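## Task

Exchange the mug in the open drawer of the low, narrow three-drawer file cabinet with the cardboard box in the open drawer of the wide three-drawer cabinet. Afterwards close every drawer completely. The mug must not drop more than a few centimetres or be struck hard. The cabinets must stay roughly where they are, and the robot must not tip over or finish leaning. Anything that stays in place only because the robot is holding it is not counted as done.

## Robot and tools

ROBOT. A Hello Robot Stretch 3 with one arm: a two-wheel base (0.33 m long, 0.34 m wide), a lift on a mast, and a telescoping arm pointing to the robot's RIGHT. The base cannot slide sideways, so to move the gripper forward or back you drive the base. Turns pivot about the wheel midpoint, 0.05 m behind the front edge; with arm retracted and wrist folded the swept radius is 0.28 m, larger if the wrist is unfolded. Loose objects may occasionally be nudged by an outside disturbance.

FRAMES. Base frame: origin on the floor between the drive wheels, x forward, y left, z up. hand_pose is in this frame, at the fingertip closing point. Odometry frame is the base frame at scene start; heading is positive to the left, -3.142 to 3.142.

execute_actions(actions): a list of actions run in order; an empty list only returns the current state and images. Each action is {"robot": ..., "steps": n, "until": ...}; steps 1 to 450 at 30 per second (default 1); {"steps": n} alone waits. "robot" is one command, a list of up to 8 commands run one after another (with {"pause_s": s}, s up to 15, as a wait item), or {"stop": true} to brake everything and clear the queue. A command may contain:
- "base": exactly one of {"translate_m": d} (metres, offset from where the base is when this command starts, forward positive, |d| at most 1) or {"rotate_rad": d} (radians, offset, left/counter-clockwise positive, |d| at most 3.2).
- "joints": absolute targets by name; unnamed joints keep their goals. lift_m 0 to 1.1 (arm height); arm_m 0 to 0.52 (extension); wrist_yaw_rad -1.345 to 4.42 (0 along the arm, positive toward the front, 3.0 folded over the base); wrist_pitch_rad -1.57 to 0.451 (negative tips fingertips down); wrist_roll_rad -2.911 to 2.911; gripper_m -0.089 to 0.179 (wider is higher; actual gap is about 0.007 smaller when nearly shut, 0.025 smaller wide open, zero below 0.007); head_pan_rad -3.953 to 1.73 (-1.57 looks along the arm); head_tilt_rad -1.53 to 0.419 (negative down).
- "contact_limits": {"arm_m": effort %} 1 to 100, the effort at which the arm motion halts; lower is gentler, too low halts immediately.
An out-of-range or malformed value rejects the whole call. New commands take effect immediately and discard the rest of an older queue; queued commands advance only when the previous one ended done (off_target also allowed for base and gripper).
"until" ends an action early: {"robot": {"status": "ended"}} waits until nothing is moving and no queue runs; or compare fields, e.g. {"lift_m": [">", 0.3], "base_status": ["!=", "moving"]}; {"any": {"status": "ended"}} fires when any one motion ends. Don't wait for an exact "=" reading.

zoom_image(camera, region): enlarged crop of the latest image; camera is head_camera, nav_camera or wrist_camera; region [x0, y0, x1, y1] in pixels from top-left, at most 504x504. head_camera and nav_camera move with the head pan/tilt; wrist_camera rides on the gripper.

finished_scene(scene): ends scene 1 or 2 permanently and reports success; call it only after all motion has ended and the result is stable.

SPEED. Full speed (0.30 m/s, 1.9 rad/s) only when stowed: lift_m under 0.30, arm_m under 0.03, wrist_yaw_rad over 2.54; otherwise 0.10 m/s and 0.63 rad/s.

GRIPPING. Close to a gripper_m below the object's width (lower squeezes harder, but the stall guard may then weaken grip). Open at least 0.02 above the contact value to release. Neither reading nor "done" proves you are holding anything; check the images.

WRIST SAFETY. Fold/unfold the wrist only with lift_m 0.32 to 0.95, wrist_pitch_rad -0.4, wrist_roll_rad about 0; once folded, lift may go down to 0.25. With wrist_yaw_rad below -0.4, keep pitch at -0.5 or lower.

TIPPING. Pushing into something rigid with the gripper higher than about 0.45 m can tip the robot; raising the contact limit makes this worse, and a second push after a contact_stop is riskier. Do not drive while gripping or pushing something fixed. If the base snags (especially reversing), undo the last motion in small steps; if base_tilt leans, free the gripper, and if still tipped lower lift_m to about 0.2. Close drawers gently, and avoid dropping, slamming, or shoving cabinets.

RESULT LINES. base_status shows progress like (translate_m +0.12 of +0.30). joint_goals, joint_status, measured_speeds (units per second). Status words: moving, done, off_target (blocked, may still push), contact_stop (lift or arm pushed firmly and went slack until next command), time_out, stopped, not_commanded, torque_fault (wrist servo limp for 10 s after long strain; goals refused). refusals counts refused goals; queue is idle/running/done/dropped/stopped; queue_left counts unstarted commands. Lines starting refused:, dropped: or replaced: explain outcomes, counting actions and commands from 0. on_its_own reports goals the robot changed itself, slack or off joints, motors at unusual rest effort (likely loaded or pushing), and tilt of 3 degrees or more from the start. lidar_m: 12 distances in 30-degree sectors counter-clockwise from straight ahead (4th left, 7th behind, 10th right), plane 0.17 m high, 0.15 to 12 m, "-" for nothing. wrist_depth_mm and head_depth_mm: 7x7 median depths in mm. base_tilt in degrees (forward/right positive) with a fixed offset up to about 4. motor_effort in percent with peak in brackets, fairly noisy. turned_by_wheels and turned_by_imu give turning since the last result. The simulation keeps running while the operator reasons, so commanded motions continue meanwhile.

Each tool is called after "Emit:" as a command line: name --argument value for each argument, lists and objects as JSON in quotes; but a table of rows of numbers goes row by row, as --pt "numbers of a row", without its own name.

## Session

Emit:
execute_actions --actions '[{"robot":{"joints":{"head_pan_rad":0,"head_tilt_rad":-0.5}},"steps":200,"until":{"robot":{"status":"ended"}}}]'

Emit:
execute_actions --actions '[{"robot":{"joints":{"head_pan_rad":1.6}},"steps":200,"until":{"robot":{"status":"ended"}}}]'

Emit:
execute_actions --actions '[{"robot":{"joints":{"head_pan_rad":-1.6}},"steps":200,"until":{"robot":{"status":"ended"}}}]'

Emit:
execute_actions --actions '[{"robot":{"joints":{"head_pan_rad":-3.2}},"steps":200,"until":{"robot":{"status":"ended"}}}]'

Scene clock: 0.87 s.
robot.base_odometry: x=+0.000 y=+0.000 heading=+0.000 (m, m, rad; robot's odometry frame)
robot.turned_by_wheels: +0.000 (rad since the last result)
robot.turned_by_imu: +0.000 (rad since the last result)
robot.base_tilt: forward=+0.7 right=+0.9 (deg)
robot.lidar_m: 2.13 1.61 2.51 2.64 3.05 1.87 1.64 1.18 1.37 1.73 1.74 2.04
robot.head_depth_mm: 2043 2212 2410 2653 2348 1792 1459 / 2006 2163 2350 2569 2314 1793 1454 / 1958 2108 2286 2486 2303 1782 1440 / 1908 2053 2225 2427 2260 1760 1434 / 1869 2027 2174 2346 2253 1748 1433 / 1831 1960 2104 2284 2232 1746 1421 / 1782 1911 2057 2243 2203 1713 1410
robot.base_status: not_commanded
robot.joint_positions: lift_m=+0.358 arm_m=+0.000 wrist_yaw_rad=+2.848 wrist_pitch_rad=-0.614 wrist_roll_rad=+0.008 gripper_m=+0.037 head_pan_rad=+0.007 head_tilt_rad=-0.493
robot.joint_goals: lift_m=+0.358 arm_m=+0.000 wrist_yaw_rad=+2.848 wrist_pitch_rad=-0.614 wrist_roll_rad=+0.008 gripper_m=+0.037 head_pan_rad=+0.000 head_tilt_rad=-0.500
robot.joint_status: lift_m=not_commanded arm_m=not_commanded wrist_yaw_rad=not_commanded wrist_pitch_rad=not_commanded wrist_roll_rad=not_commanded gripper_m=not_commanded head_pan_rad=done head_tilt_rad=done
robot.measured_speeds: translate_m=+0.000 rotate_rad=+0.000 lift_m=+0.000 arm_m=+0.000 wrist_yaw_rad=+0.000 wrist_pitch_rad=+0.000 wrist_roll_rad=+0.000 head_pan_rad=+0.000 head_tilt_rad=+0.000
robot: refusals=0 queue=done queue_left=0
robot.motor_effort: left_wheel=+0(1) right_wheel=-1(0) lift_m=+38(38) arm_m=-1(0) wrist_yaw_rad=+0(1) wrist_pitch_rad=+4(4) wrist_roll_rad=+0(0) gripper_m=+0(0) head_pan_rad=-4(6) head_tilt_rad=-4(37) (%)
robot.hand_pose: x=+0.0354 y=+0.0427 z=+0.3290 quat_wxyz=(+0.311, +0.700, +0.112, +0.633) (m; robot's base frame)
robot.wrist_depth_mm: - - - - - - - / - - - - - 995 944 / 823 879 839 816 808 788 802 / 737 - 696 694 692 672 660 / 622 596 608 600 608 600 581 / 540 542 - 530 - 513 507 / 489 - - 467 459 465 456
pictures: head_camera (sideways: a quarter turn clockwise sets it upright), nav_camera (sideways: a quarter turn counterclockwise sets it upright), wrist_camera
Images, in order (width x height): head_camera 896x504, nav_camera 672x504, wrist_camera 644x364.

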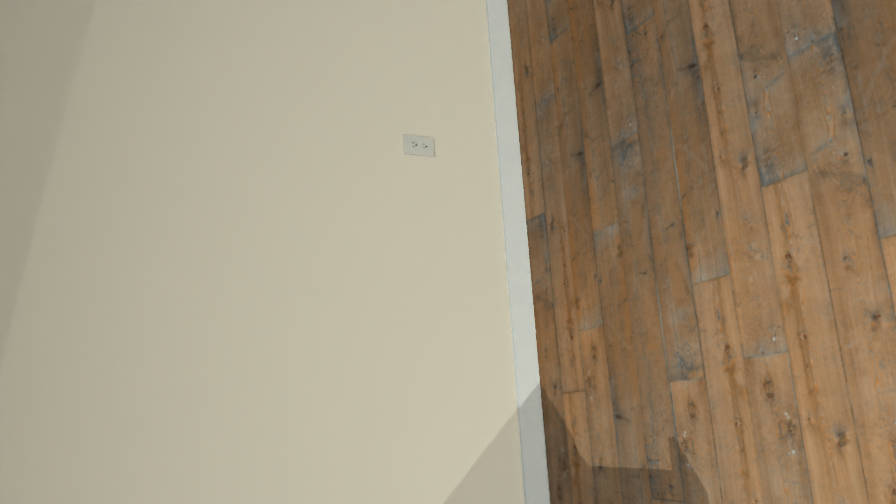

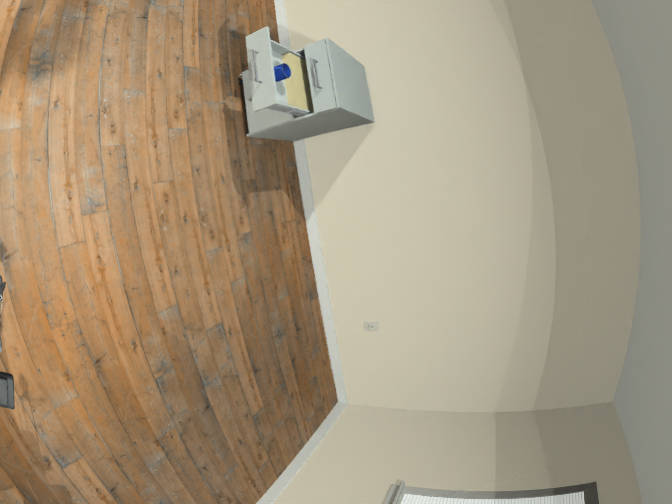

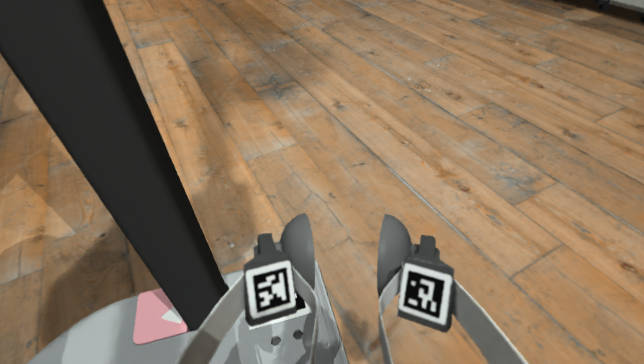

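Scene clock: 2.23 s.
robot.base_odometry: x=+0.000 y=+0.000 heading=+0.000 (m, m, rad; robot's odometry frame)
robot.turned_by_wheels: +0.000 (rad since the last result)
robot.turned_by_imu: +0.000 (rad since the last result)
robot.base_tilt: forward=+0.7 right=+0.9 (deg)
robot.lidar_m: 2.13 1.61 2.51 2.63 3.05 1.87 1.64 1.17 1.37 1.73 1.74 2.04
robot.head_depth_mm: 2952 3187 3218 3222 2341 1791 1462 / 2871 3110 3270 3239 2301 1786 1453 / 2803 3069 3179 3218 2292 1774 1437 / 2764 2998 2927 3029 2270 1755 1435 / 2698 2894 3114 3125 2265 1750 1427 / 2622 2831 3041 3159 2232 1733 1418 / 2586 2808 3013 3027 2203 1724 1409
robot.base_status: not_commanded
robot.joint_positions: lift_m=+0.358 arm_m=+0.000 wrist_yaw_rad=+2.848 wrist_pitch_rad=-0.614 wrist_roll_rad=+0.008 gripper_m=+0.037 head_pan_rad=+1.593 head_tilt_rad=-0.494
robot.joint_goals: lift_m=+0.358 arm_m=+0.000 wrist_yaw_rad=+2.848 wrist_pitch_rad=-0.614 wrist_roll_rad=+0.008 gripper_m=+0.037 head_pan_rad=+1.600 head_tilt_rad=-0.500
robot.joint_status: lift_m=not_commanded arm_m=not_commanded wrist_yaw_rad=not_commanded wrist_pitch_rad=not_commanded wrist_roll_rad=not_commanded gripper_m=not_commanded head_pan_rad=done head_tilt_rad=done
robot.measured_speeds: translate_m=+0.000 rotate_rad=+0.000 lift_m=+0.000 arm_m=+0.000 wrist_yaw_rad=+0.000 wrist_pitch_rad=+0.000 wrist_roll_rad=+0.000 head_pan_rad=+0.000 head_tilt_rad=+0.000
robot: refusals=0 queue=done queue_left=0
robot.motor_effort: left_wheel=-1(0) right_wheel=+0(0) lift_m=+38(37) arm_m=-1(1) wrist_yaw_rad=+1(0) wrist_pitch_rad=+4(4) wrist_roll_rad=+0(0) gripper_m=+0(0) head_pan_rad=+4(42) head_tilt_rad=-4(4) (%)
robot.hand_pose: x=+0.0354 y=+0.0427 z=+0.3290 quat_wxyz=(+0.311, +0.700, +0.112, +0.633) (m; robot's base frame)
robot.wrist_depth_mm: - - - - - - - / - - - - - 977 992 / 845 862 833 818 827 794 791 / 723 - 710 706 681 676 673 / 608 605 603 604 595 586 585 / 538 546 - 522 - 511 508 / 484 - - 460 461 461 456
pictures: head_camera (sideways: a quarter turn clockwise sets it upright), nav_camera (sideways: a quarter turn counterclockwise sets it upright), wrist_camera
Images, in order (width x height): head_camera 896x504, nav_camera 672x504, wrist_camera 644x364.

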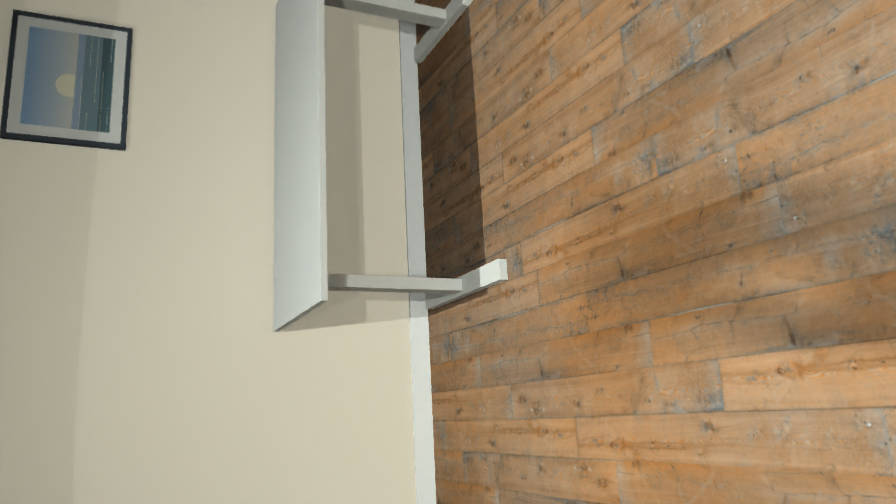

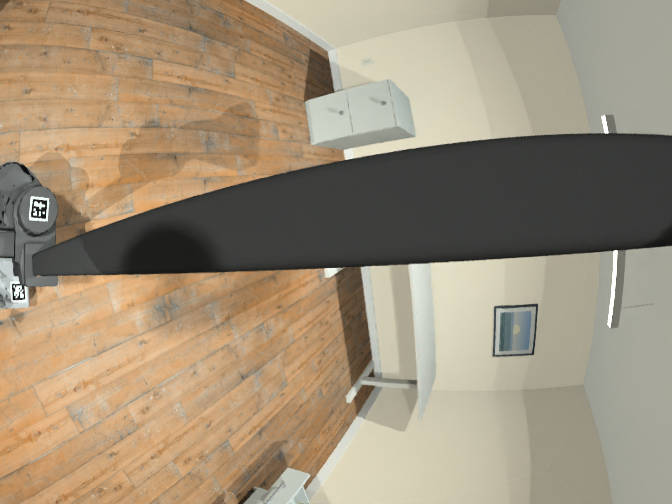

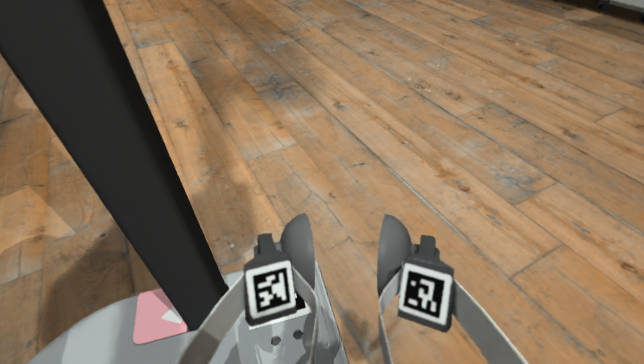

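Scene clock: 4.30 s.
robot.base_odometry: x=+0.000 y=+0.000 heading=+0.000 (m, m, rad; robot's odometry frame)
robot.turned_by_wheels: +0.000 (rad since the last result)
robot.turned_by_imu: +0.000 (rad since the last result)
robot.base_tilt: forward=+0.7 right=+0.9 (deg)
robot.lidar_m: 2.13 1.61 2.51 2.64 3.06 1.88 1.65 1.18 1.37 1.73 1.73 2.04
robot.head_depth_mm: 1663 1804 1971 2158 2300 1792 1461 / 1622 1760 1916 2094 2224 1773 1448 / 1588 1701 1852 1998 2173 1765 1443 / 1545 1664 1796 1939 2090 1761 1437 / 1520 1622 1760 1911 2091 1749 1431 / 1479 1599 1709 1867 2003 1738 1418 / 1442 1547 1674 1808 1959 1731 1406
robot.base_status: not_commanded
robot.joint_positions: lift_m=+0.358 arm_m=+0.000 wrist_yaw_rad=+2.848 wrist_pitch_rad=-0.614 wrist_roll_rad=+0.008 gripper_m=+0.037 head_pan_rad=-1.593 head_tilt_rad=-0.494
robot.joint_goals: lift_m=+0.358 arm_m=+0.000 wrist_yaw_rad=+2.848 wrist_pitch_rad=-0.614 wrist_roll_rad=+0.008 gripper_m=+0.037 head_pan_rad=-1.600 head_tilt_rad=-0.500
robot.joint_status: lift_m=not_commanded arm_m=not_commanded wrist_yaw_rad=not_commanded wrist_pitch_rad=not_commanded wrist_roll_rad=not_commanded gripper_m=not_commanded head_pan_rad=done head_tilt_rad=done
robot.measured_speeds: translate_m=+0.000 rotate_rad=+0.000 lift_m=+0.000 arm_m=+0.000 wrist_yaw_rad=+0.000 wrist_pitch_rad=+0.000 wrist_roll_rad=+0.000 head_pan_rad=+0.000 head_tilt_rad=+0.000
robot: refusals=0 queue=done queue_left=0
robot.motor_effort: left_wheel=+0(1) right_wheel=+0(0) lift_m=+39(38) arm_m=-1(0) wrist_yaw_rad=+0(1) wrist_pitch_rad=+4(4) wrist_roll_rad=+0(0) gripper_m=+0(1) head_pan_rad=-4(42) head_tilt_rad=-4(4) (%)
robot.hand_pose: x=+0.0354 y=+0.0427 z=+0.3290 quat_wxyz=(+0.311, +0.700, +0.112, +0.633) (m; robot's base frame)
robot.wrist_depth_mm: - - - - - - - / - - - - 991 998 966 / 831 865 838 848 816 800 799 / 708 - 720 698 684 687 656 / 622 592 626 600 611 595 583 / 528 541 - 524 - 509 508 / 486 - - 467 467 458 449
pictures: head_camera (sideways: a quarter turn clockwise sets it upright), nav_camera (sideways: a quarter turn counterclockwise sets it upright), wrist_camera
Images, in order (width x height): head_camera 896x504, nav_camera 672x504, wrist_camera 644x364.

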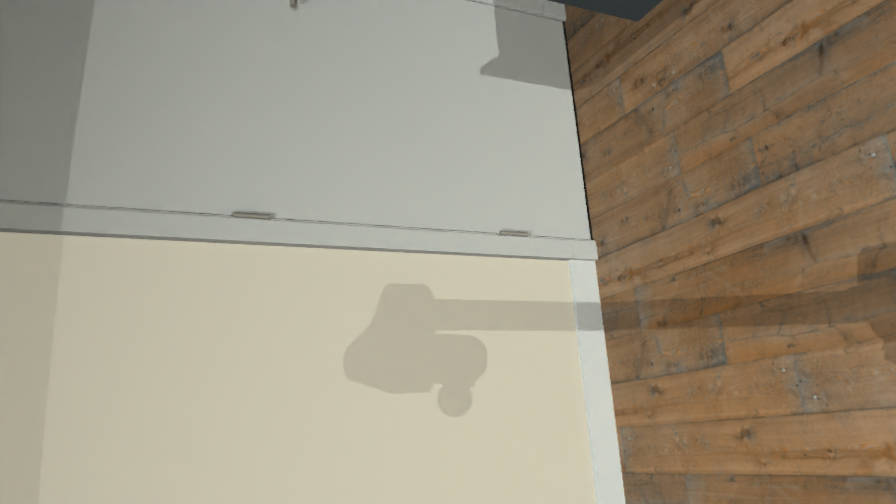

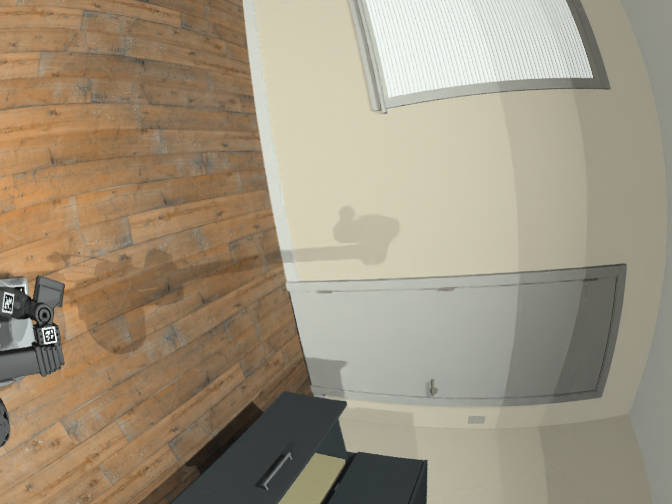

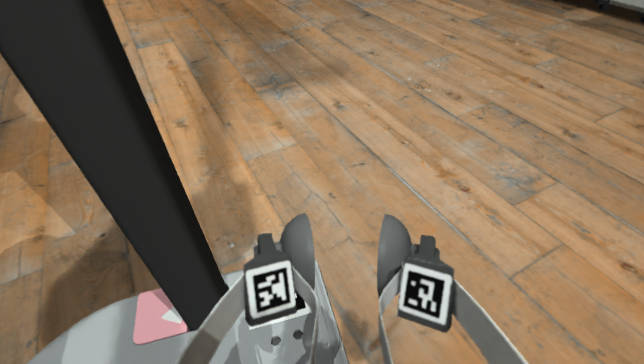

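Scene clock: 5.67 s.
robot.base_odometry: x=+0.000 y=+0.000 heading=+0.000 (m, m, rad; robot's odometry frame)
robot.turned_by_wheels: +0.000 (rad since the last result)
robot.turned_by_imu: +0.000 (rad since the last result)
robot.base_tilt: forward=+0.5 right=+0.9 (deg)
robot.lidar_m: 2.13 1.61 2.50 2.63 3.05 1.87 1.65 1.18 1.37 1.73 1.73 2.04
robot.head_depth_mm: 1626 1753 1925 2130 2257 1796 1454 / 1573 1712 1857 2043 2185 1772 1449 / 1539 1650 1799 1962 2125 1765 1445 / 1495 1609 1738 1881 2057 1757 1438 / 1460 1558 1675 1834 2001 1744 1421 / 1406 1512 1630 1772 1930 1738 1414 / 1373 1476 1590 1712 1869 1670 1402
robot.base_status: not_commanded
robot.joint_positions: lift_m=+0.358 arm_m=+0.000 wrist_yaw_rad=+2.848 wrist_pitch_rad=-0.614 wrist_roll_rad=+0.008 gripper_m=+0.037 head_pan_rad=-3.193 head_tilt_rad=-0.494
robot.joint_goals: lift_m=+0.358 arm_m=+0.000 wrist_yaw_rad=+2.848 wrist_pitch_rad=-0.614 wrist_roll_rad=+0.008 gripper_m=+0.037 head_pan_rad=-3.200 head_tilt_rad=-0.500
robot.joint_status: lift_m=not_commanded arm_m=not_commanded wrist_yaw_rad=not_commanded wrist_pitch_rad=not_commanded wrist_roll_rad=not_commanded gripper_m=not_commanded head_pan_rad=done head_tilt_rad=done
robot.measured_speeds: translate_m=+0.000 rotate_rad=+0.000 lift_m=+0.000 arm_m=+0.000 wrist_yaw_rad=+0.000 wrist_pitch_rad=+0.000 wrist_roll_rad=+0.000 head_pan_rad=+0.000 head_tilt_rad=+0.000
robot: refusals=0 queue=done queue_left=0
robot.motor_effort: left_wheel=-1(1) right_wheel=+0(1) lift_m=+38(37) arm_m=-1(1) wrist_yaw_rad=+1(1) wrist_pitch_rad=+4(4) wrist_roll_rad=+0(0) gripper_m=+0(0) head_pan_rad=-4(42) head_tilt_rad=-3(4) (%)
robot.hand_pose: x=+0.0354 y=+0.0427 z=+0.3290 quat_wxyz=(+0.311, +0.700, +0.112, +0.633) (m; robot's base frame)
robot.wrist_depth_mm: - - - - - - - / - - - - - 985 962 / 828 864 839 814 831 812 800 / 725 - 723 689 677 674 685 / 625 602 606 606 608 586 583 / 538 538 - 518 - 518 512 / 488 - - 468 462 456 455
pictures: head_camera (sideways: a quarter turn clockwise sets it upright), nav_camera (sideways: a quarter turn counterclockwise sets it upright), wrist_camera
Images, in order (width x height): head_camera 896x504, nav_camera 672x504, wrist_camera 644x364.

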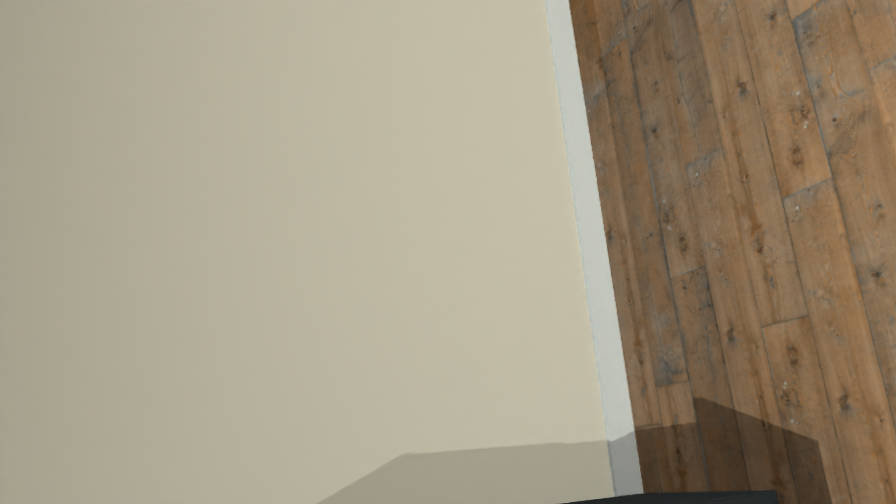

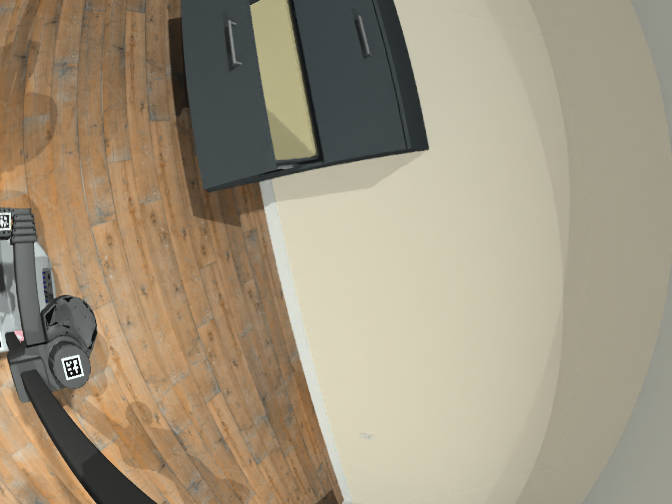

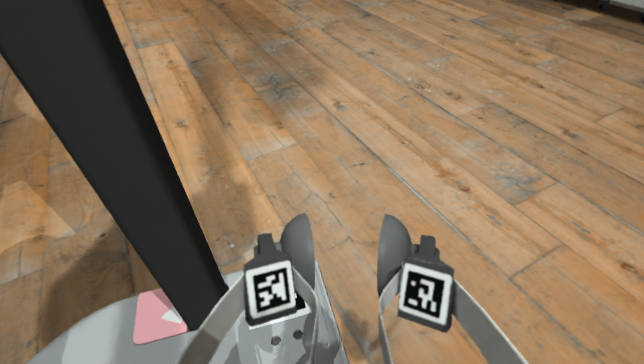

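Emit:
execute_actions --actions '[{"robot":[{"joints":{"lift_m":0.29,"wrist_yaw_rad":3.0,"wrist_pitch_rad":-0.4,"head_pan_rad":-1.57,"head_tilt_rad":-0.95}},{"base":{"rotate_rad":0.903}},{"base":{"translate_m":0.98}},{"base":{"rotate_rad":0.938}},{"joints":{"lift_m":0.5}},{"joints":{"lift_m":0.7,"wrist_yaw_rad":0,"gripper_m":0.15}},{"joints":{"wrist_pitch_rad":-1.4}}],"steps":450,"until":{"robot":{"status":"ended"}}},{"steps":300,"until":{"robot":{"status":"ended"}}}]'

Scene clock: 34.27 s.
robot.base_odometry: x=+0.607 y=+0.769 heading=+1.841 (m, m, rad; robot's odometry frame)
robot.turned_by_wheels: +1.841 (rad since the last result)
robot.turned_by_imu: +1.835 (rad since the last result)
robot.base_tilt: forward=+0.6 right=+0.8 (deg)
robot.lidar_m: 1.99 2.17 2.48 2.41 2.07 2.41 2.35 1.87 1.39 0.76 0.79 1.98
robot.head_depth_mm: 1228 1414 1685 1720 1487 1327 - / 1240 1426 1702 1694 1478 1333 - / 1244 1292 1019 1596 1398 1321 - / 1245 1201 1005 1098 1016 1315 - / 1248 1193 1008 1095 986 1248 1172 / 1253 1188 998 1095 1006 1256 1145 / 1257 1451 1646 1660 1020 1254 1144
robot.base_status: done (rotate_rad +0.9379 of +0.9380)
robot.joint_positions: lift_m=+0.699 arm_m=+0.000 wrist_yaw_rad=+0.003 wrist_pitch_rad=-1.397 wrist_roll_rad=+0.008 gripper_m=+0.150 head_pan_rad=-1.577 head_tilt_rad=-0.939
robot.joint_goals: lift_m=+0.700 arm_m=+0.000 wrist_yaw_rad=+0.000 wrist_pitch_rad=-1.400 wrist_roll_rad=+0.008 gripper_m=+0.150 head_pan_rad=-1.570 head_tilt_rad=-0.950
robot.joint_status: lift_m=done arm_m=not_commanded wrist_yaw_rad=done wrist_pitch_rad=done wrist_roll_rad=not_commanded gripper_m=done head_pan_rad=done head_tilt_rad=done
robot.measured_speeds: translate_m=+0.000 rotate_rad=+0.000 lift_m=+0.000 arm_m=+0.000 wrist_yaw_rad=+0.000 wrist_pitch_rad=+0.000 wrist_roll_rad=+0.000 head_pan_rad=+0.000 head_tilt_rad=+0.000
robot: refusals=0 queue=done queue_left=0
robot.motor_effort: left_wheel=-2(6) right_wheel=+1(6) lift_m=+51(54) arm_m=-1(1) wrist_yaw_rad=-3(4) wrist_pitch_rad=-1(7) wrist_roll_rad=+0(0) gripper_m=+0(80) head_pan_rad=+3(43) head_tilt_rad=-7(41) (%)
robot.hand_pose: x=-0.0216 y=-0.1650 z=+0.5816 quat_wxyz=(+0.540, +0.454, -0.543, -0.456) (m; robot's base frame)
robot.wrist_depth_mm: 823 801 786 779 773 760 746 / 802 777 787 780 750 757 744 / 809 787 780 767 751 752 733 / 803 788 768 765 748 748 724 / 799 781 780 772 - 757 748 / 788 - 785 763 - - 722 / 799 776 767 757 - 741 707
pictures: head_camera (sideways: a quarter turn clockwise sets it upright), nav_camera (sideways: a quarter turn counterclockwise sets it upright), wrist_camera
Images, in order (width x height): head_camera 896x504, nav_camera 672x504, wrist_camera 644x364.

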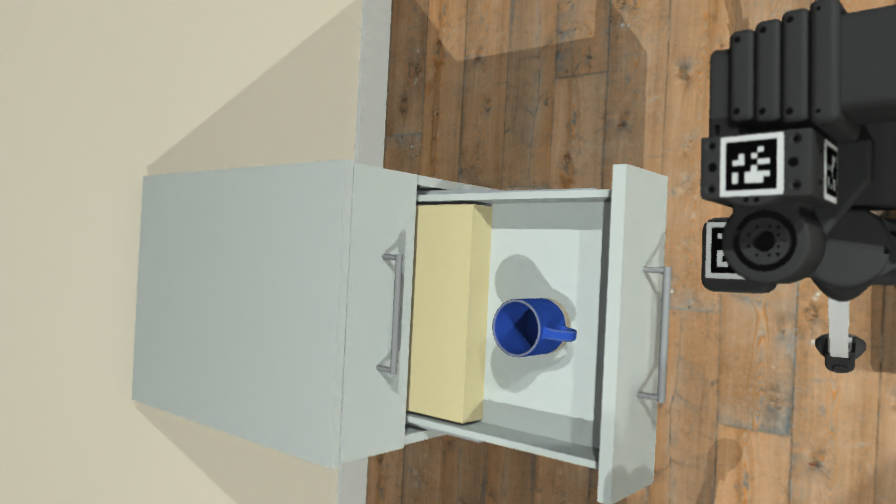

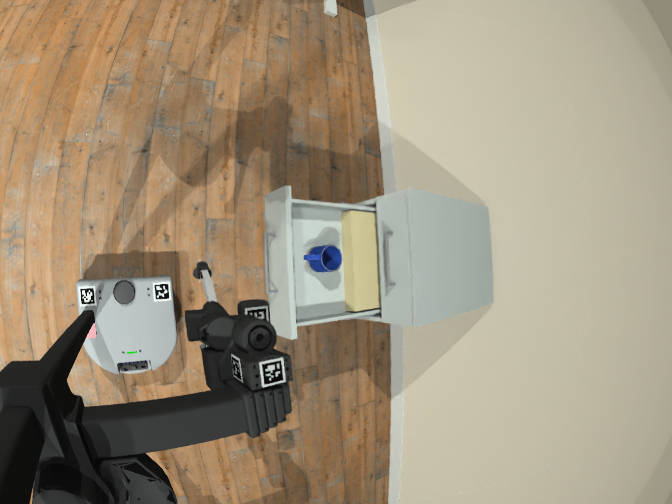

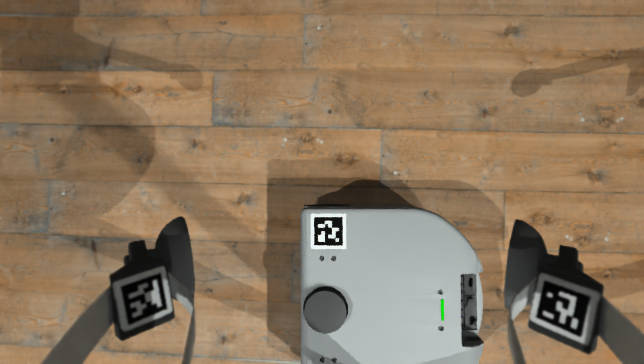

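Emit:
execute_actions --actions '[{"robot":[{"base":{"translate_m":0.103},"joints":{"arm_m":0.415}},{"joints":{"lift_m":0.63}}],"steps":450,"until":{"robot":{"status":"ended"}}}]'

Scene clock: 43.93 s.
robot.base_odometry: x=+0.579 y=+0.869 heading=+1.841 (m, m, rad; robot's odometry frame)
robot.turned_by_wheels: +0.000 (rad since the last result)
robot.turned_by_imu: +0.002 (rad since the last result)
robot.base_tilt: forward=+0.6 right=+0.9 (deg)
robot.lidar_m: 1.88 2.08 2.48 2.42 2.33 2.52 2.44 1.87 0.79 0.76 1.42 1.98
robot.head_depth_mm: 1237 1431 1694 1723 1481 1306 1186 / 1241 1350 1025 1669 1480 - - / 1249 1214 1047 1105 1018 1264 1160 / 1246 1199 1040 1101 996 1244 1150 / 1255 1193 1005 1104 1012 1267 1151 / 1263 1448 1636 1631 1399 1263 1150 / 1258 1456 1731 1662 1446 1282 1140
robot.base_status: done (translate_m +0.1030 of +0.1030)
robot.joint_positions: lift_m=+0.631 arm_m=+0.415 wrist_yaw_rad=+0.001 wrist_pitch_rad=-1.398 wrist_roll_rad=+0.008 gripper_m=+0.150 head_pan_rad=-1.577 head_tilt_rad=-0.939
robot.joint_goals: lift_m=+0.630 arm_m=+0.415 wrist_yaw_rad=+0.000 wrist_pitch_rad=-1.400 wrist_roll_rad=+0.008 gripper_m=+0.150 head_pan_rad=-1.570 head_tilt_rad=-0.950
robot.joint_status: lift_m=done arm_m=done wrist_yaw_rad=done wrist_pitch_rad=done wrist_roll_rad=not_commanded gripper_m=done head_pan_rad=done head_tilt_rad=done
robot.measured_speeds: translate_m=+0.000 rotate_rad=+0.000 lift_m=+0.000 arm_m=+0.000 wrist_yaw_rad=+0.000 wrist_pitch_rad=+0.000 wrist_roll_rad=+0.000 head_pan_rad=+0.000 head_tilt_rad=+0.000
robot: refusals=0 queue=done queue_left=0
robot.motor_effort: left_wheel=-1(2) right_wheel=+1(5) lift_m=+20(52) arm_m=+3(2) wrist_yaw_rad=-2(4) wrist_pitch_rad=+0(1) wrist_roll_rad=+0(0) gripper_m=+0(1) head_pan_rad=+3(3) head_tilt_rad=-7(7) (%)
robot.hand_pose: x=-0.0216 y=-0.5799 z=+0.5127 quat_wxyz=(+0.539, +0.453, -0.543, -0.457) (m; robot's base frame)
robot.wrist_depth_mm: 718 246 245 240 237 235 231 / 734 259 271 266 259 255 236 / 723 279 294 291 287 280 260 / 721 280 292 286 284 282 258 / 730 263 292 282 276 282 260 / 699 - 291 278 282 281 234 / 710 286 291 286 285 279 257
pictures: head_camera (sideways: a quarter turn clockwise sets it upright), nav_camera (sideways: a quarter turn counterclockwise sets it upright), wrist_camera
Images, in order (width x height): head_camera 896x504, nav_camera 672x504, wrist_camera 644x364.

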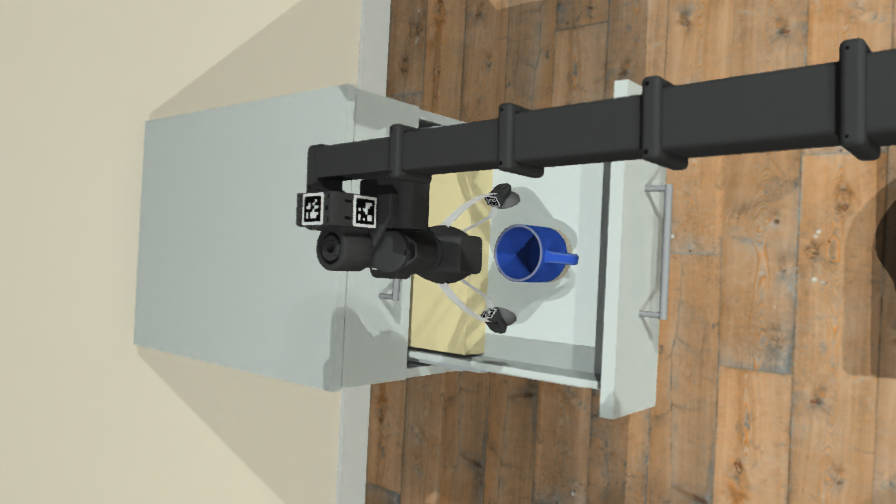

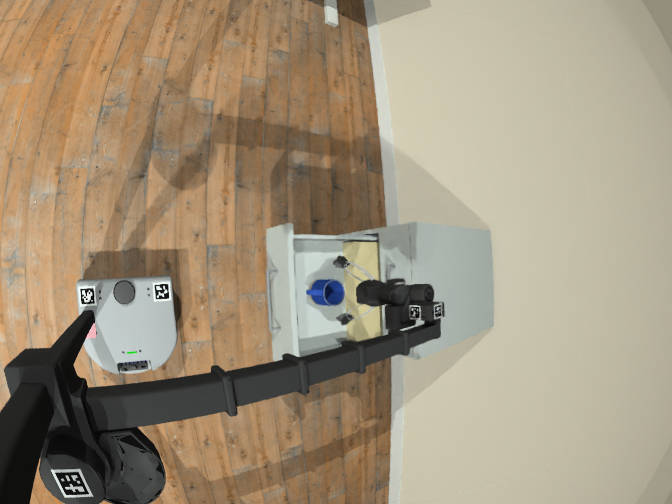

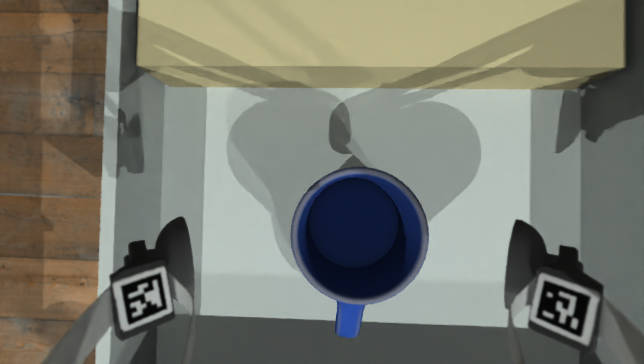

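Emit:
execute_actions --actions '[{"robot":[{"base":{"translate_m":-0.007}},{"joints":{"lift_m":0.565}},{"joints":{"gripper_m":0.11}}],"steps":450,"until":{"robot":{"status":"ended"}}}]'

Scene clock: 55.23 s.
robot.base_odometry: x=+0.581 y=+0.862 heading=+1.841 (m, m, rad; robot's odometry frame)
robot.turned_by_wheels: +0.000 (rad since the last result)
robot.turned_by_imu: +0.002 (rad since the last result)
robot.base_tilt: forward=+0.5 right=+0.9 (deg)
robot.lidar_m: 1.89 2.09 2.48 2.41 2.29 2.51 2.44 1.88 0.79 0.76 1.42 1.98
robot.head_depth_mm: 1240 1420 1686 1719 1486 1309 1167 / 1243 1371 1052 1640 1477 1291 - / 1249 1215 1018 - 1001 1250 1161 / 1244 1198 1006 - 985 1248 1160 / 1253 1194 1008 1098 1009 1261 1153 / 1259 1454 1598 1644 1046 1267 1147 / 1256 1457 1730 1665 1447 1279 1145
robot.base_status: done (translate_m -0.0070 of -0.0070)
robot.joint_positions: lift_m=+0.566 arm_m=+0.415 wrist_yaw_rad=+0.001 wrist_pitch_rad=-1.398 wrist_roll_rad=+0.008 gripper_m=+0.110 head_pan_rad=-1.577 head_tilt_rad=-0.939
robot.joint_goals: lift_m=+0.565 arm_m=+0.415 wrist_yaw_rad=+0.000 wrist_pitch_rad=-1.400 wrist_roll_rad=+0.008 gripper_m=+0.110 head_pan_rad=-1.570 head_tilt_rad=-0.950
robot.joint_status: lift_m=done arm_m=done wrist_yaw_rad=done wrist_pitch_rad=done wrist_roll_rad=not_commanded gripper_m=done head_pan_rad=done head_tilt_rad=done
robot.measured_speeds: translate_m=+0.000 rotate_rad=+0.000 lift_m=+0.000 arm_m=+0.000 wrist_yaw_rad=+0.000 wrist_pitch_rad=+0.000 wrist_roll_rad=+0.000 head_pan_rad=+0.000 head_tilt_rad=+0.000
robot: refusals=0 queue=done queue_left=0
robot.motor_effort: left_wheel=-1(4) right_wheel=+2(3) lift_m=+20(19) arm_m=+2(2) wrist_yaw_rad=-1(1) wrist_pitch_rad=+0(0) wrist_roll_rad=+0(0) gripper_m=+0(81) head_pan_rad=+3(3) head_tilt_rad=-6(7) (%)
robot.hand_pose: x=-0.0216 y=-0.5799 z=+0.4477 quat_wxyz=(+0.539, +0.453, -0.543, -0.457) (m; robot's base frame)
robot.wrist_depth_mm: 184 185 182 181 179 175 174 / 198 230 229 225 222 219 216 / 200 228 226 224 222 219 216 / 200 229 225 216 214 218 215 / 201 228 226 213 212 217 214 / 203 228 188 200 169 - 212 / 203 227 225 146 218 215 211
pictures: head_camera (sideways: a quarter turn clockwise sets it upright), nav_camera (sideways: a quarter turn counterclockwise sets it upright), wrist_camera
Images, in order (width x height): head_camera 896x504, nav_camera 672x504, wrist_camera 644x364.

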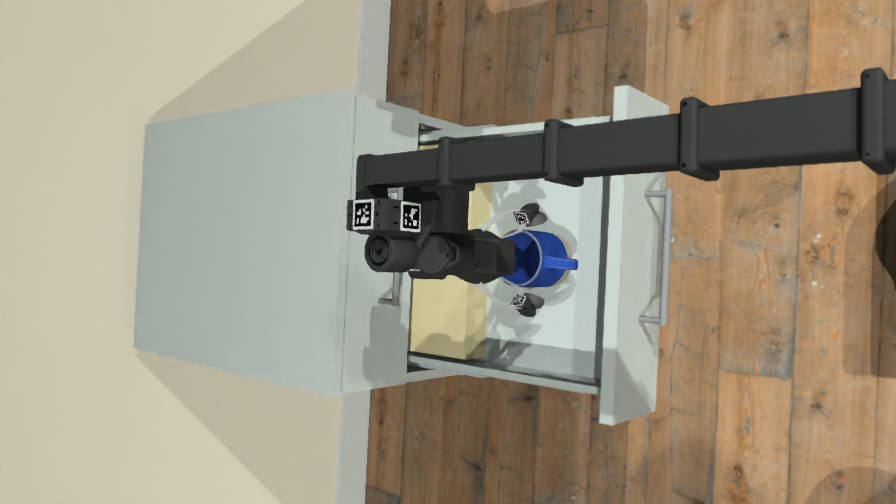

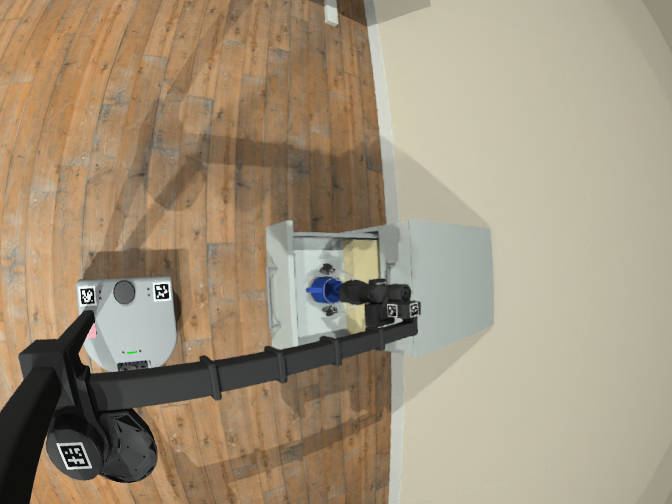

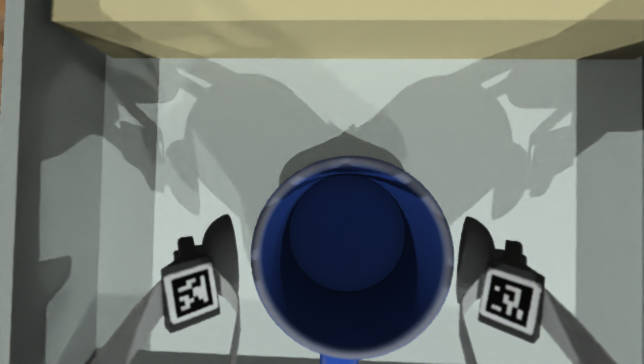

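Emit:
execute_actions --actions '[{"robot":[{"joints":{"gripper_m":0.02}},{"joints":{"lift_m":0.59}}],"steps":450,"until":{"robot":{"status":"ended"}}}]'

Scene clock: 59.63 s.
robot.base_odometry: x=+0.581 y=+0.862 heading=+1.841 (m, m, rad; robot's odometry frame)
robot.turned_by_wheels: +0.000 (rad since the last result)
robot.turned_by_imu: +0.001 (rad since the last result)
robot.base_tilt: forward=+0.6 right=+1.0 (deg)
robot.lidar_m: 1.89 2.09 2.49 2.41 2.30 2.51 2.44 1.87 0.79 0.76 1.42 1.99
robot.head_depth_mm: 1240 1431 1693 1716 1486 1311 1172 / 1243 1374 1049 1656 1476 1315 - / 1250 1214 1017 1105 1018 1249 1165 / 1246 1204 1012 1104 978 1250 1157 / 1249 1190 1002 1099 1009 1260 1155 / 1258 1460 1597 1633 1046 1261 1147 / 1265 1461 1728 1664 1451 1276 1140
robot.base_status: done (translate_m -0.0070 of -0.0070)
robot.joint_positions: lift_m=+0.589 arm_m=+0.415 wrist_yaw_rad=+0.001 wrist_pitch_rad=-1.400 wrist_roll_rad=+0.008 gripper_m=+0.024 head_pan_rad=-1.577 head_tilt_rad=-0.939
robot.joint_goals: lift_m=+0.590 arm_m=+0.415 wrist_yaw_rad=+0.000 wrist_pitch_rad=-1.400 wrist_roll_rad=+0.008 gripper_m=+0.023 head_pan_rad=-1.570 head_tilt_rad=-0.950
robot.joint_status: lift_m=done arm_m=done wrist_yaw_rad=done wrist_pitch_rad=done wrist_roll_rad=not_commanded gripper_m=done head_pan_rad=done head_tilt_rad=done
robot.measured_speeds: translate_m=+0.000 rotate_rad=+0.000 lift_m=+0.000 arm_m=+0.000 wrist_yaw_rad=+0.000 wrist_pitch_rad=+0.000 wrist_roll_rad=+0.000 head_pan_rad=+0.000 head_tilt_rad=+0.000
robot: refusals=0 queue=done queue_left=0
robot.motor_effort: left_wheel=-2(2) right_wheel=+1(3) lift_m=+54(57) arm_m=+3(3) wrist_yaw_rad=-1(2) wrist_pitch_rad=+0(0) wrist_roll_rad=+0(0) gripper_m=-22(98) head_pan_rad=+3(3) head_tilt_rad=-6(7) (%)
robot.hand_pose: x=-0.0216 y=-0.5793 z=+0.4714 quat_wxyz=(+0.539, +0.454, -0.542, -0.458) (m; robot's base frame)
robot.wrist_depth_mm: 204 204 201 198 196 193 190 / 210 252 250 247 246 242 234 / 210 254 251 248 244 241 241 / 210 253 250 210 211 241 238 / 212 252 252 212 204 239 237 / 213 251 141 200 165 239 236 / 208 249 246 144 154 239 236
pictures: head_camera (sideways: a quarter turn clockwise sets it upright), nav_camera (sideways: a quarter turn counterclockwise sets it upright), wrist_camera
Images, in order (width x height): head_camera 896x504, nav_camera 672x504, wrist_camera 644x364.

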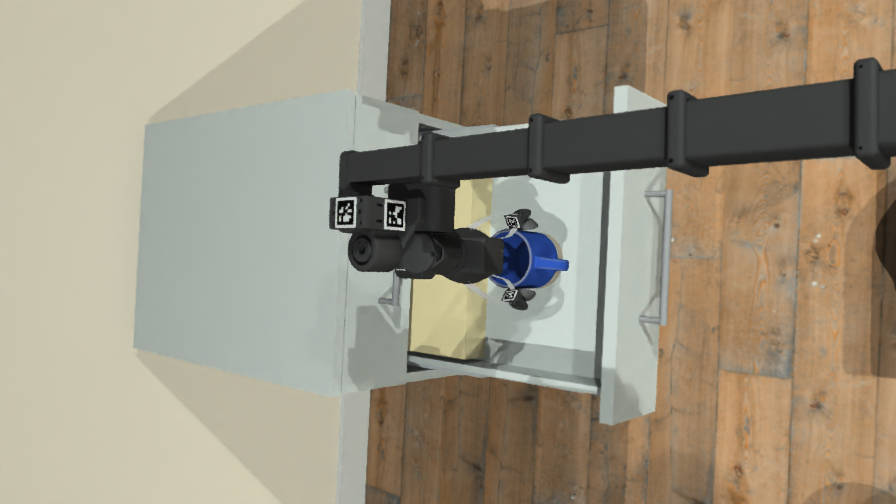

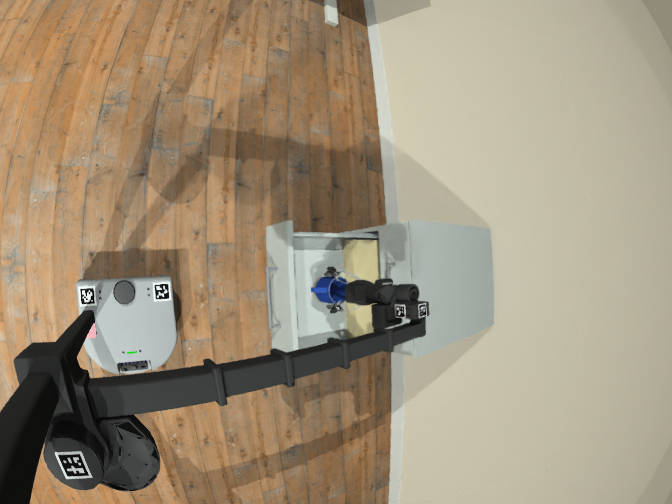

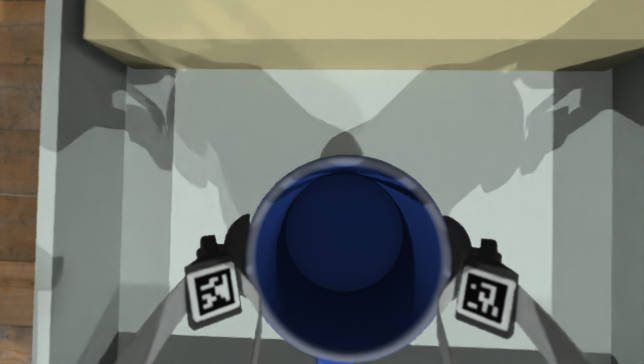

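Emit:
execute_actions --actions '[{"robot":{"joints":{"lift_m":0.92}},"steps":200,"until":{"robot":{"lift_m":[">",0.72]}}},{"robot":{"joints":{"arm_m":0.05}},"steps":200,"until":{"robot":{"arm_m":["<",0.25]}}},{"robot":[{"base":{"rotate_rad":2.342}},{"base":{"translate_m":1.0}},{"base":{"translate_m":0.687}},{"base":{"rotate_rad":0.80},"joints":{"head_pan_rad":-1.3}}],"steps":450,"until":{"robot":{"status":"ended"}}},{"steps":450,"until":{"robot":{"status":"ended"}}}]'

Scene clock: 99.77 s.
robot.base_odometry: x=-0.271 y=-0.594 heading=-1.301 (m, m, rad; robot's odometry frame)
robot.turned_by_wheels: +3.142 (rad since the last result)
robot.turned_by_imu: +3.142 (rad since the last result)
robot.base_tilt: forward=+0.7 right=+1.0 (deg)
robot.lidar_m: 1.19 1.27 1.79 2.54 2.66 3.23 2.87 1.71 0.78 0.76 0.79 1.24
robot.head_depth_mm: 670 737 853 - - 1251 1168 / 685 758 886 1075 - - 1158 / 696 785 920 1132 758 472 1124 / 705 812 1016 1150 773 1247 1158 / 726 841 1055 1167 836 1289 1147 / 748 869 1066 1141 893 1280 1145 / 776 1476 1751 885 961 1281 1141
robot.base_status: done (rotate_rad +0.7999 of +0.8000)
robot.joint_positions: lift_m=+0.919 arm_m=+0.050 wrist_yaw_rad=+0.001 wrist_pitch_rad=-1.401 wrist_roll_rad=+0.008 gripper_m=+0.033 head_pan_rad=-1.307 head_tilt_rad=-0.939
robot.joint_goals: lift_m=+0.920 arm_m=+0.050 wrist_yaw_rad=+0.000 wrist_pitch_rad=-1.400 wrist_roll_rad=+0.008 gripper_m=+0.032 head_pan_rad=-1.300 head_tilt_rad=-0.950
robot.joint_status: lift_m=done arm_m=done wrist_yaw_rad=done wrist_pitch_rad=done wrist_roll_rad=not_commanded gripper_m=done head_pan_rad=done head_tilt_rad=done
robot.measured_speeds: translate_m=+0.000 rotate_rad=+0.000 lift_m=+0.000 arm_m=+0.000 wrist_yaw_rad=+0.000 wrist_pitch_rad=+0.000 wrist_roll_rad=+0.000 head_pan_rad=+0.000 head_tilt_rad=+0.000
robot: refusals=0 queue=done queue_left=0
robot.on_its_own: gripper_m is held at +0.032, not at your +0.020, by its stall guard, which is not easing now
robot.motor_effort: left_wheel=-3(5) right_wheel=+1(4) lift_m=+54(55) arm_m=-3(4) wrist_yaw_rad=-2(1) wrist_pitch_rad=+1(1) wrist_roll_rad=+0(0) gripper_m=-19(22) head_pan_rad=+3(25) head_tilt_rad=-7(7) (%)
robot.hand_pose: x=-0.0216 y=-0.2148 z=+0.8014 quat_wxyz=(+0.539, +0.454, -0.542, -0.458) (m; robot's base frame)
robot.wrist_depth_mm: 377 373 352 343 362 363 355 / 558 544 538 531 539 530 532 / - - - 999 - - 955 / - - 996 211 211 959 994 / - - - 211 204 950 955 / - - 141 199 165 984 944 / - - - 144 143 965 945
pictures: head_camera (sideways: a quarter turn clockwise sets it upright), nav_camera (sideways: a quarter turn counterclockwise sets it upright), wrist_camera
Images, in order (width x height): head_camera 896x504, nav_camera 672x504, wrist_camera 644x364.

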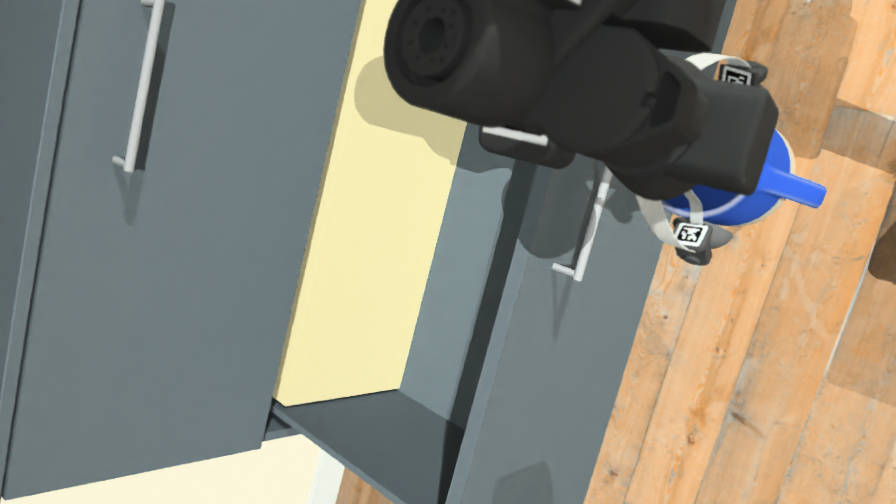

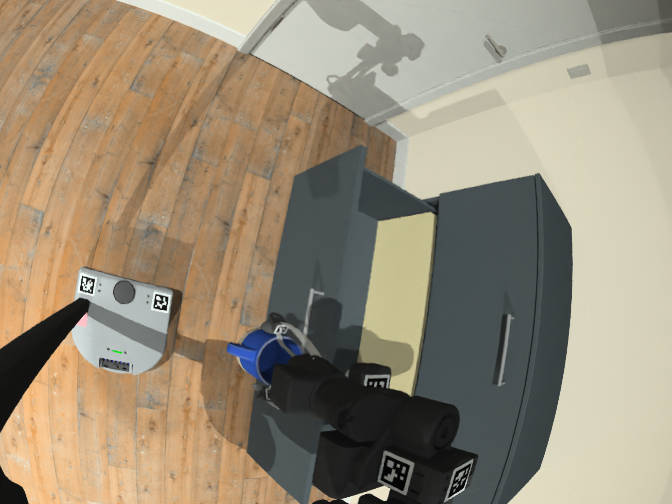

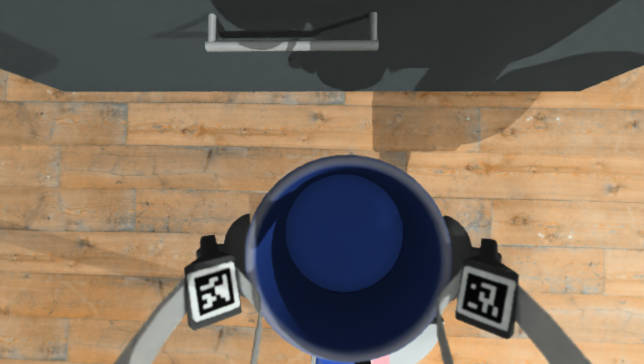

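Emit:
execute_actions --actions '[{"robot":{"joints":{"arm_m":0.41,"head_pan_rad":-1.75}},"steps":300,"until":{"robot":{"status":"ended"}}}]'

Scene clock: 106.27 s.
robot.base_odometry: x=-0.271 y=-0.594 heading=-1.301 (m, m, rad; robot's odometry frame)
robot.turned_by_wheels: +0.000 (rad since the last result)
robot.turned_by_imu: +0.001 (rad since the last result)
robot.base_tilt: forward=+0.5 right=+0.9 (deg)
robot.lidar_m: 1.20 1.28 1.79 2.53 2.66 3.23 2.87 1.70 0.78 0.76 0.79 1.23
robot.head_depth_mm: 724 834 - - - 1278 1170 / 711 - - 1152 843 1301 1162 / 702 - 1024 1156 810 1299 1158 / - 803 1005 1141 788 1273 1159 / - 787 730 1123 759 1258 1150 / 678 768 863 1116 762 1244 1143 / 670 757 889 1101 749 1236 1146
robot.base_status: done (rotate_rad +0.7999 of +0.8000)
robot.joint_positions: lift_m=+0.919 arm_m=+0.410 wrist_yaw_rad=+0.001 wrist_pitch_rad=-1.401 wrist_roll_rad=+0.008 gripper_m=+0.033 head_pan_rad=-1.743 head_tilt_rad=-0.939
robot.joint_goals: lift_m=+0.920 arm_m=+0.410 wrist_yaw_rad=+0.000 wrist_pitch_rad=-1.400 wrist_roll_rad=+0.008 gripper_m=+0.032 head_pan_rad=-1.750 head_tilt_rad=-0.950
robot.joint_status: lift_m=done arm_m=done wrist_yaw_rad=done wrist_pitch_rad=done wrist_roll_rad=not_commanded gripper_m=done head_pan_rad=done head_tilt_rad=done
robot.measured_speeds: translate_m=+0.000 rotate_rad=+0.000 lift_m=+0.000 arm_m=+0.000 wrist_yaw_rad=+0.000 wrist_pitch_rad=+0.000 wrist_roll_rad=+0.000 head_pan_rad=+0.000 head_tilt_rad=+0.000
robot: refusals=0 queue=done queue_left=0
robot.on_its_own: gripper_m is held at +0.032, not at your +0.020, by its stall guard, which is not easing now
robot.motor_effort: left_wheel=-2(2) right_wheel=+1(1) lift_m=+54(53) arm_m=+2(2) wrist_yaw_rad=-2(2) wrist_pitch_rad=+1(1) wrist_roll_rad=+0(0) gripper_m=-19(19) head_pan_rad=-4(33) head_tilt_rad=-7(7) (%)
robot.hand_pose: x=-0.0216 y=-0.5741 z=+0.8014 quat_wxyz=(+0.539, +0.454, -0.542, -0.458) (m; robot's base frame)
robot.wrist_depth_mm: 408 407 400 397 396 392 389 / 553 601 587 586 580 572 491 / 564 602 601 589 585 583 519 / 566 600 597 211 211 571 513 / 564 606 604 212 204 578 512 / 538 600 140 199 165 573 505 / 389 384 390 144 155 377 402
pictures: head_camera (sideways: a quarter turn clockwise sets it upright), nav_camera (sideways: a quarter turn counterclockwise sets it upright), wrist_camera
Images, in order (width x height): head_camera 896x504, nav_camera 672x504, wrist_camera 644x364.

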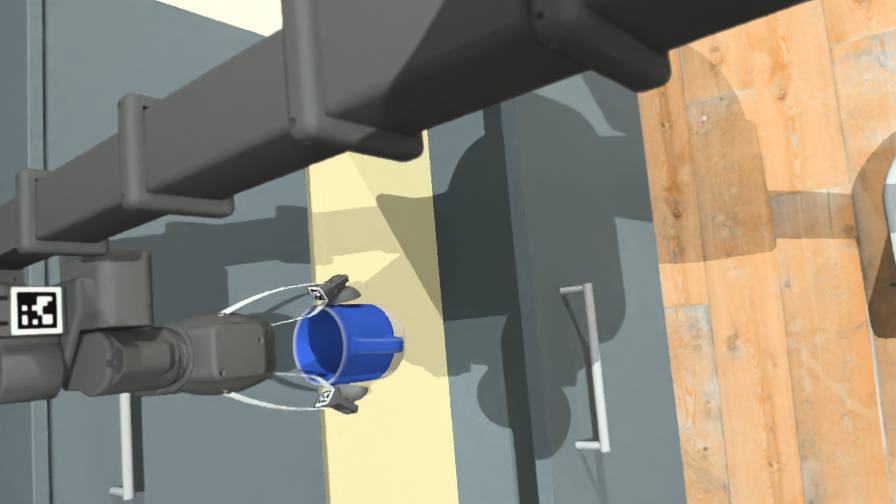

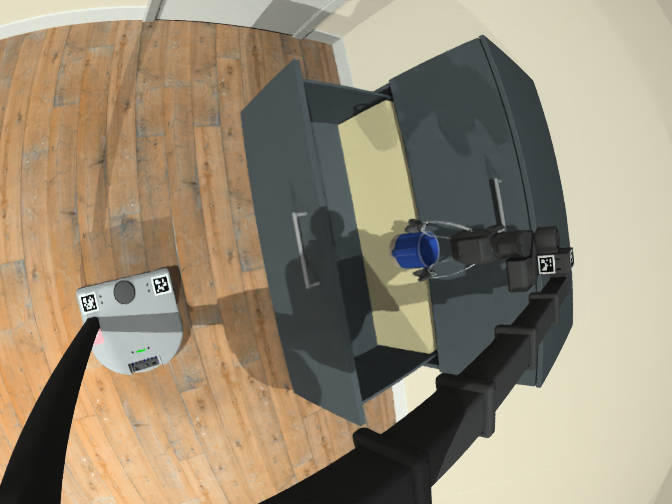

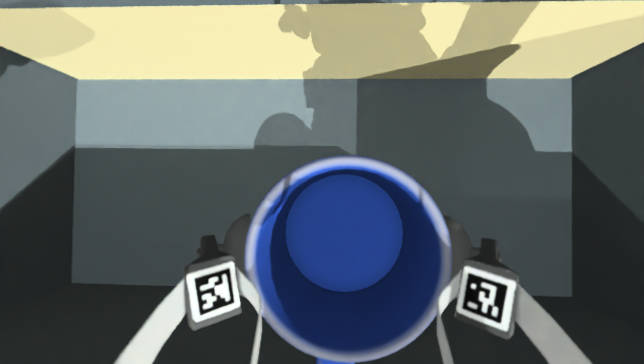

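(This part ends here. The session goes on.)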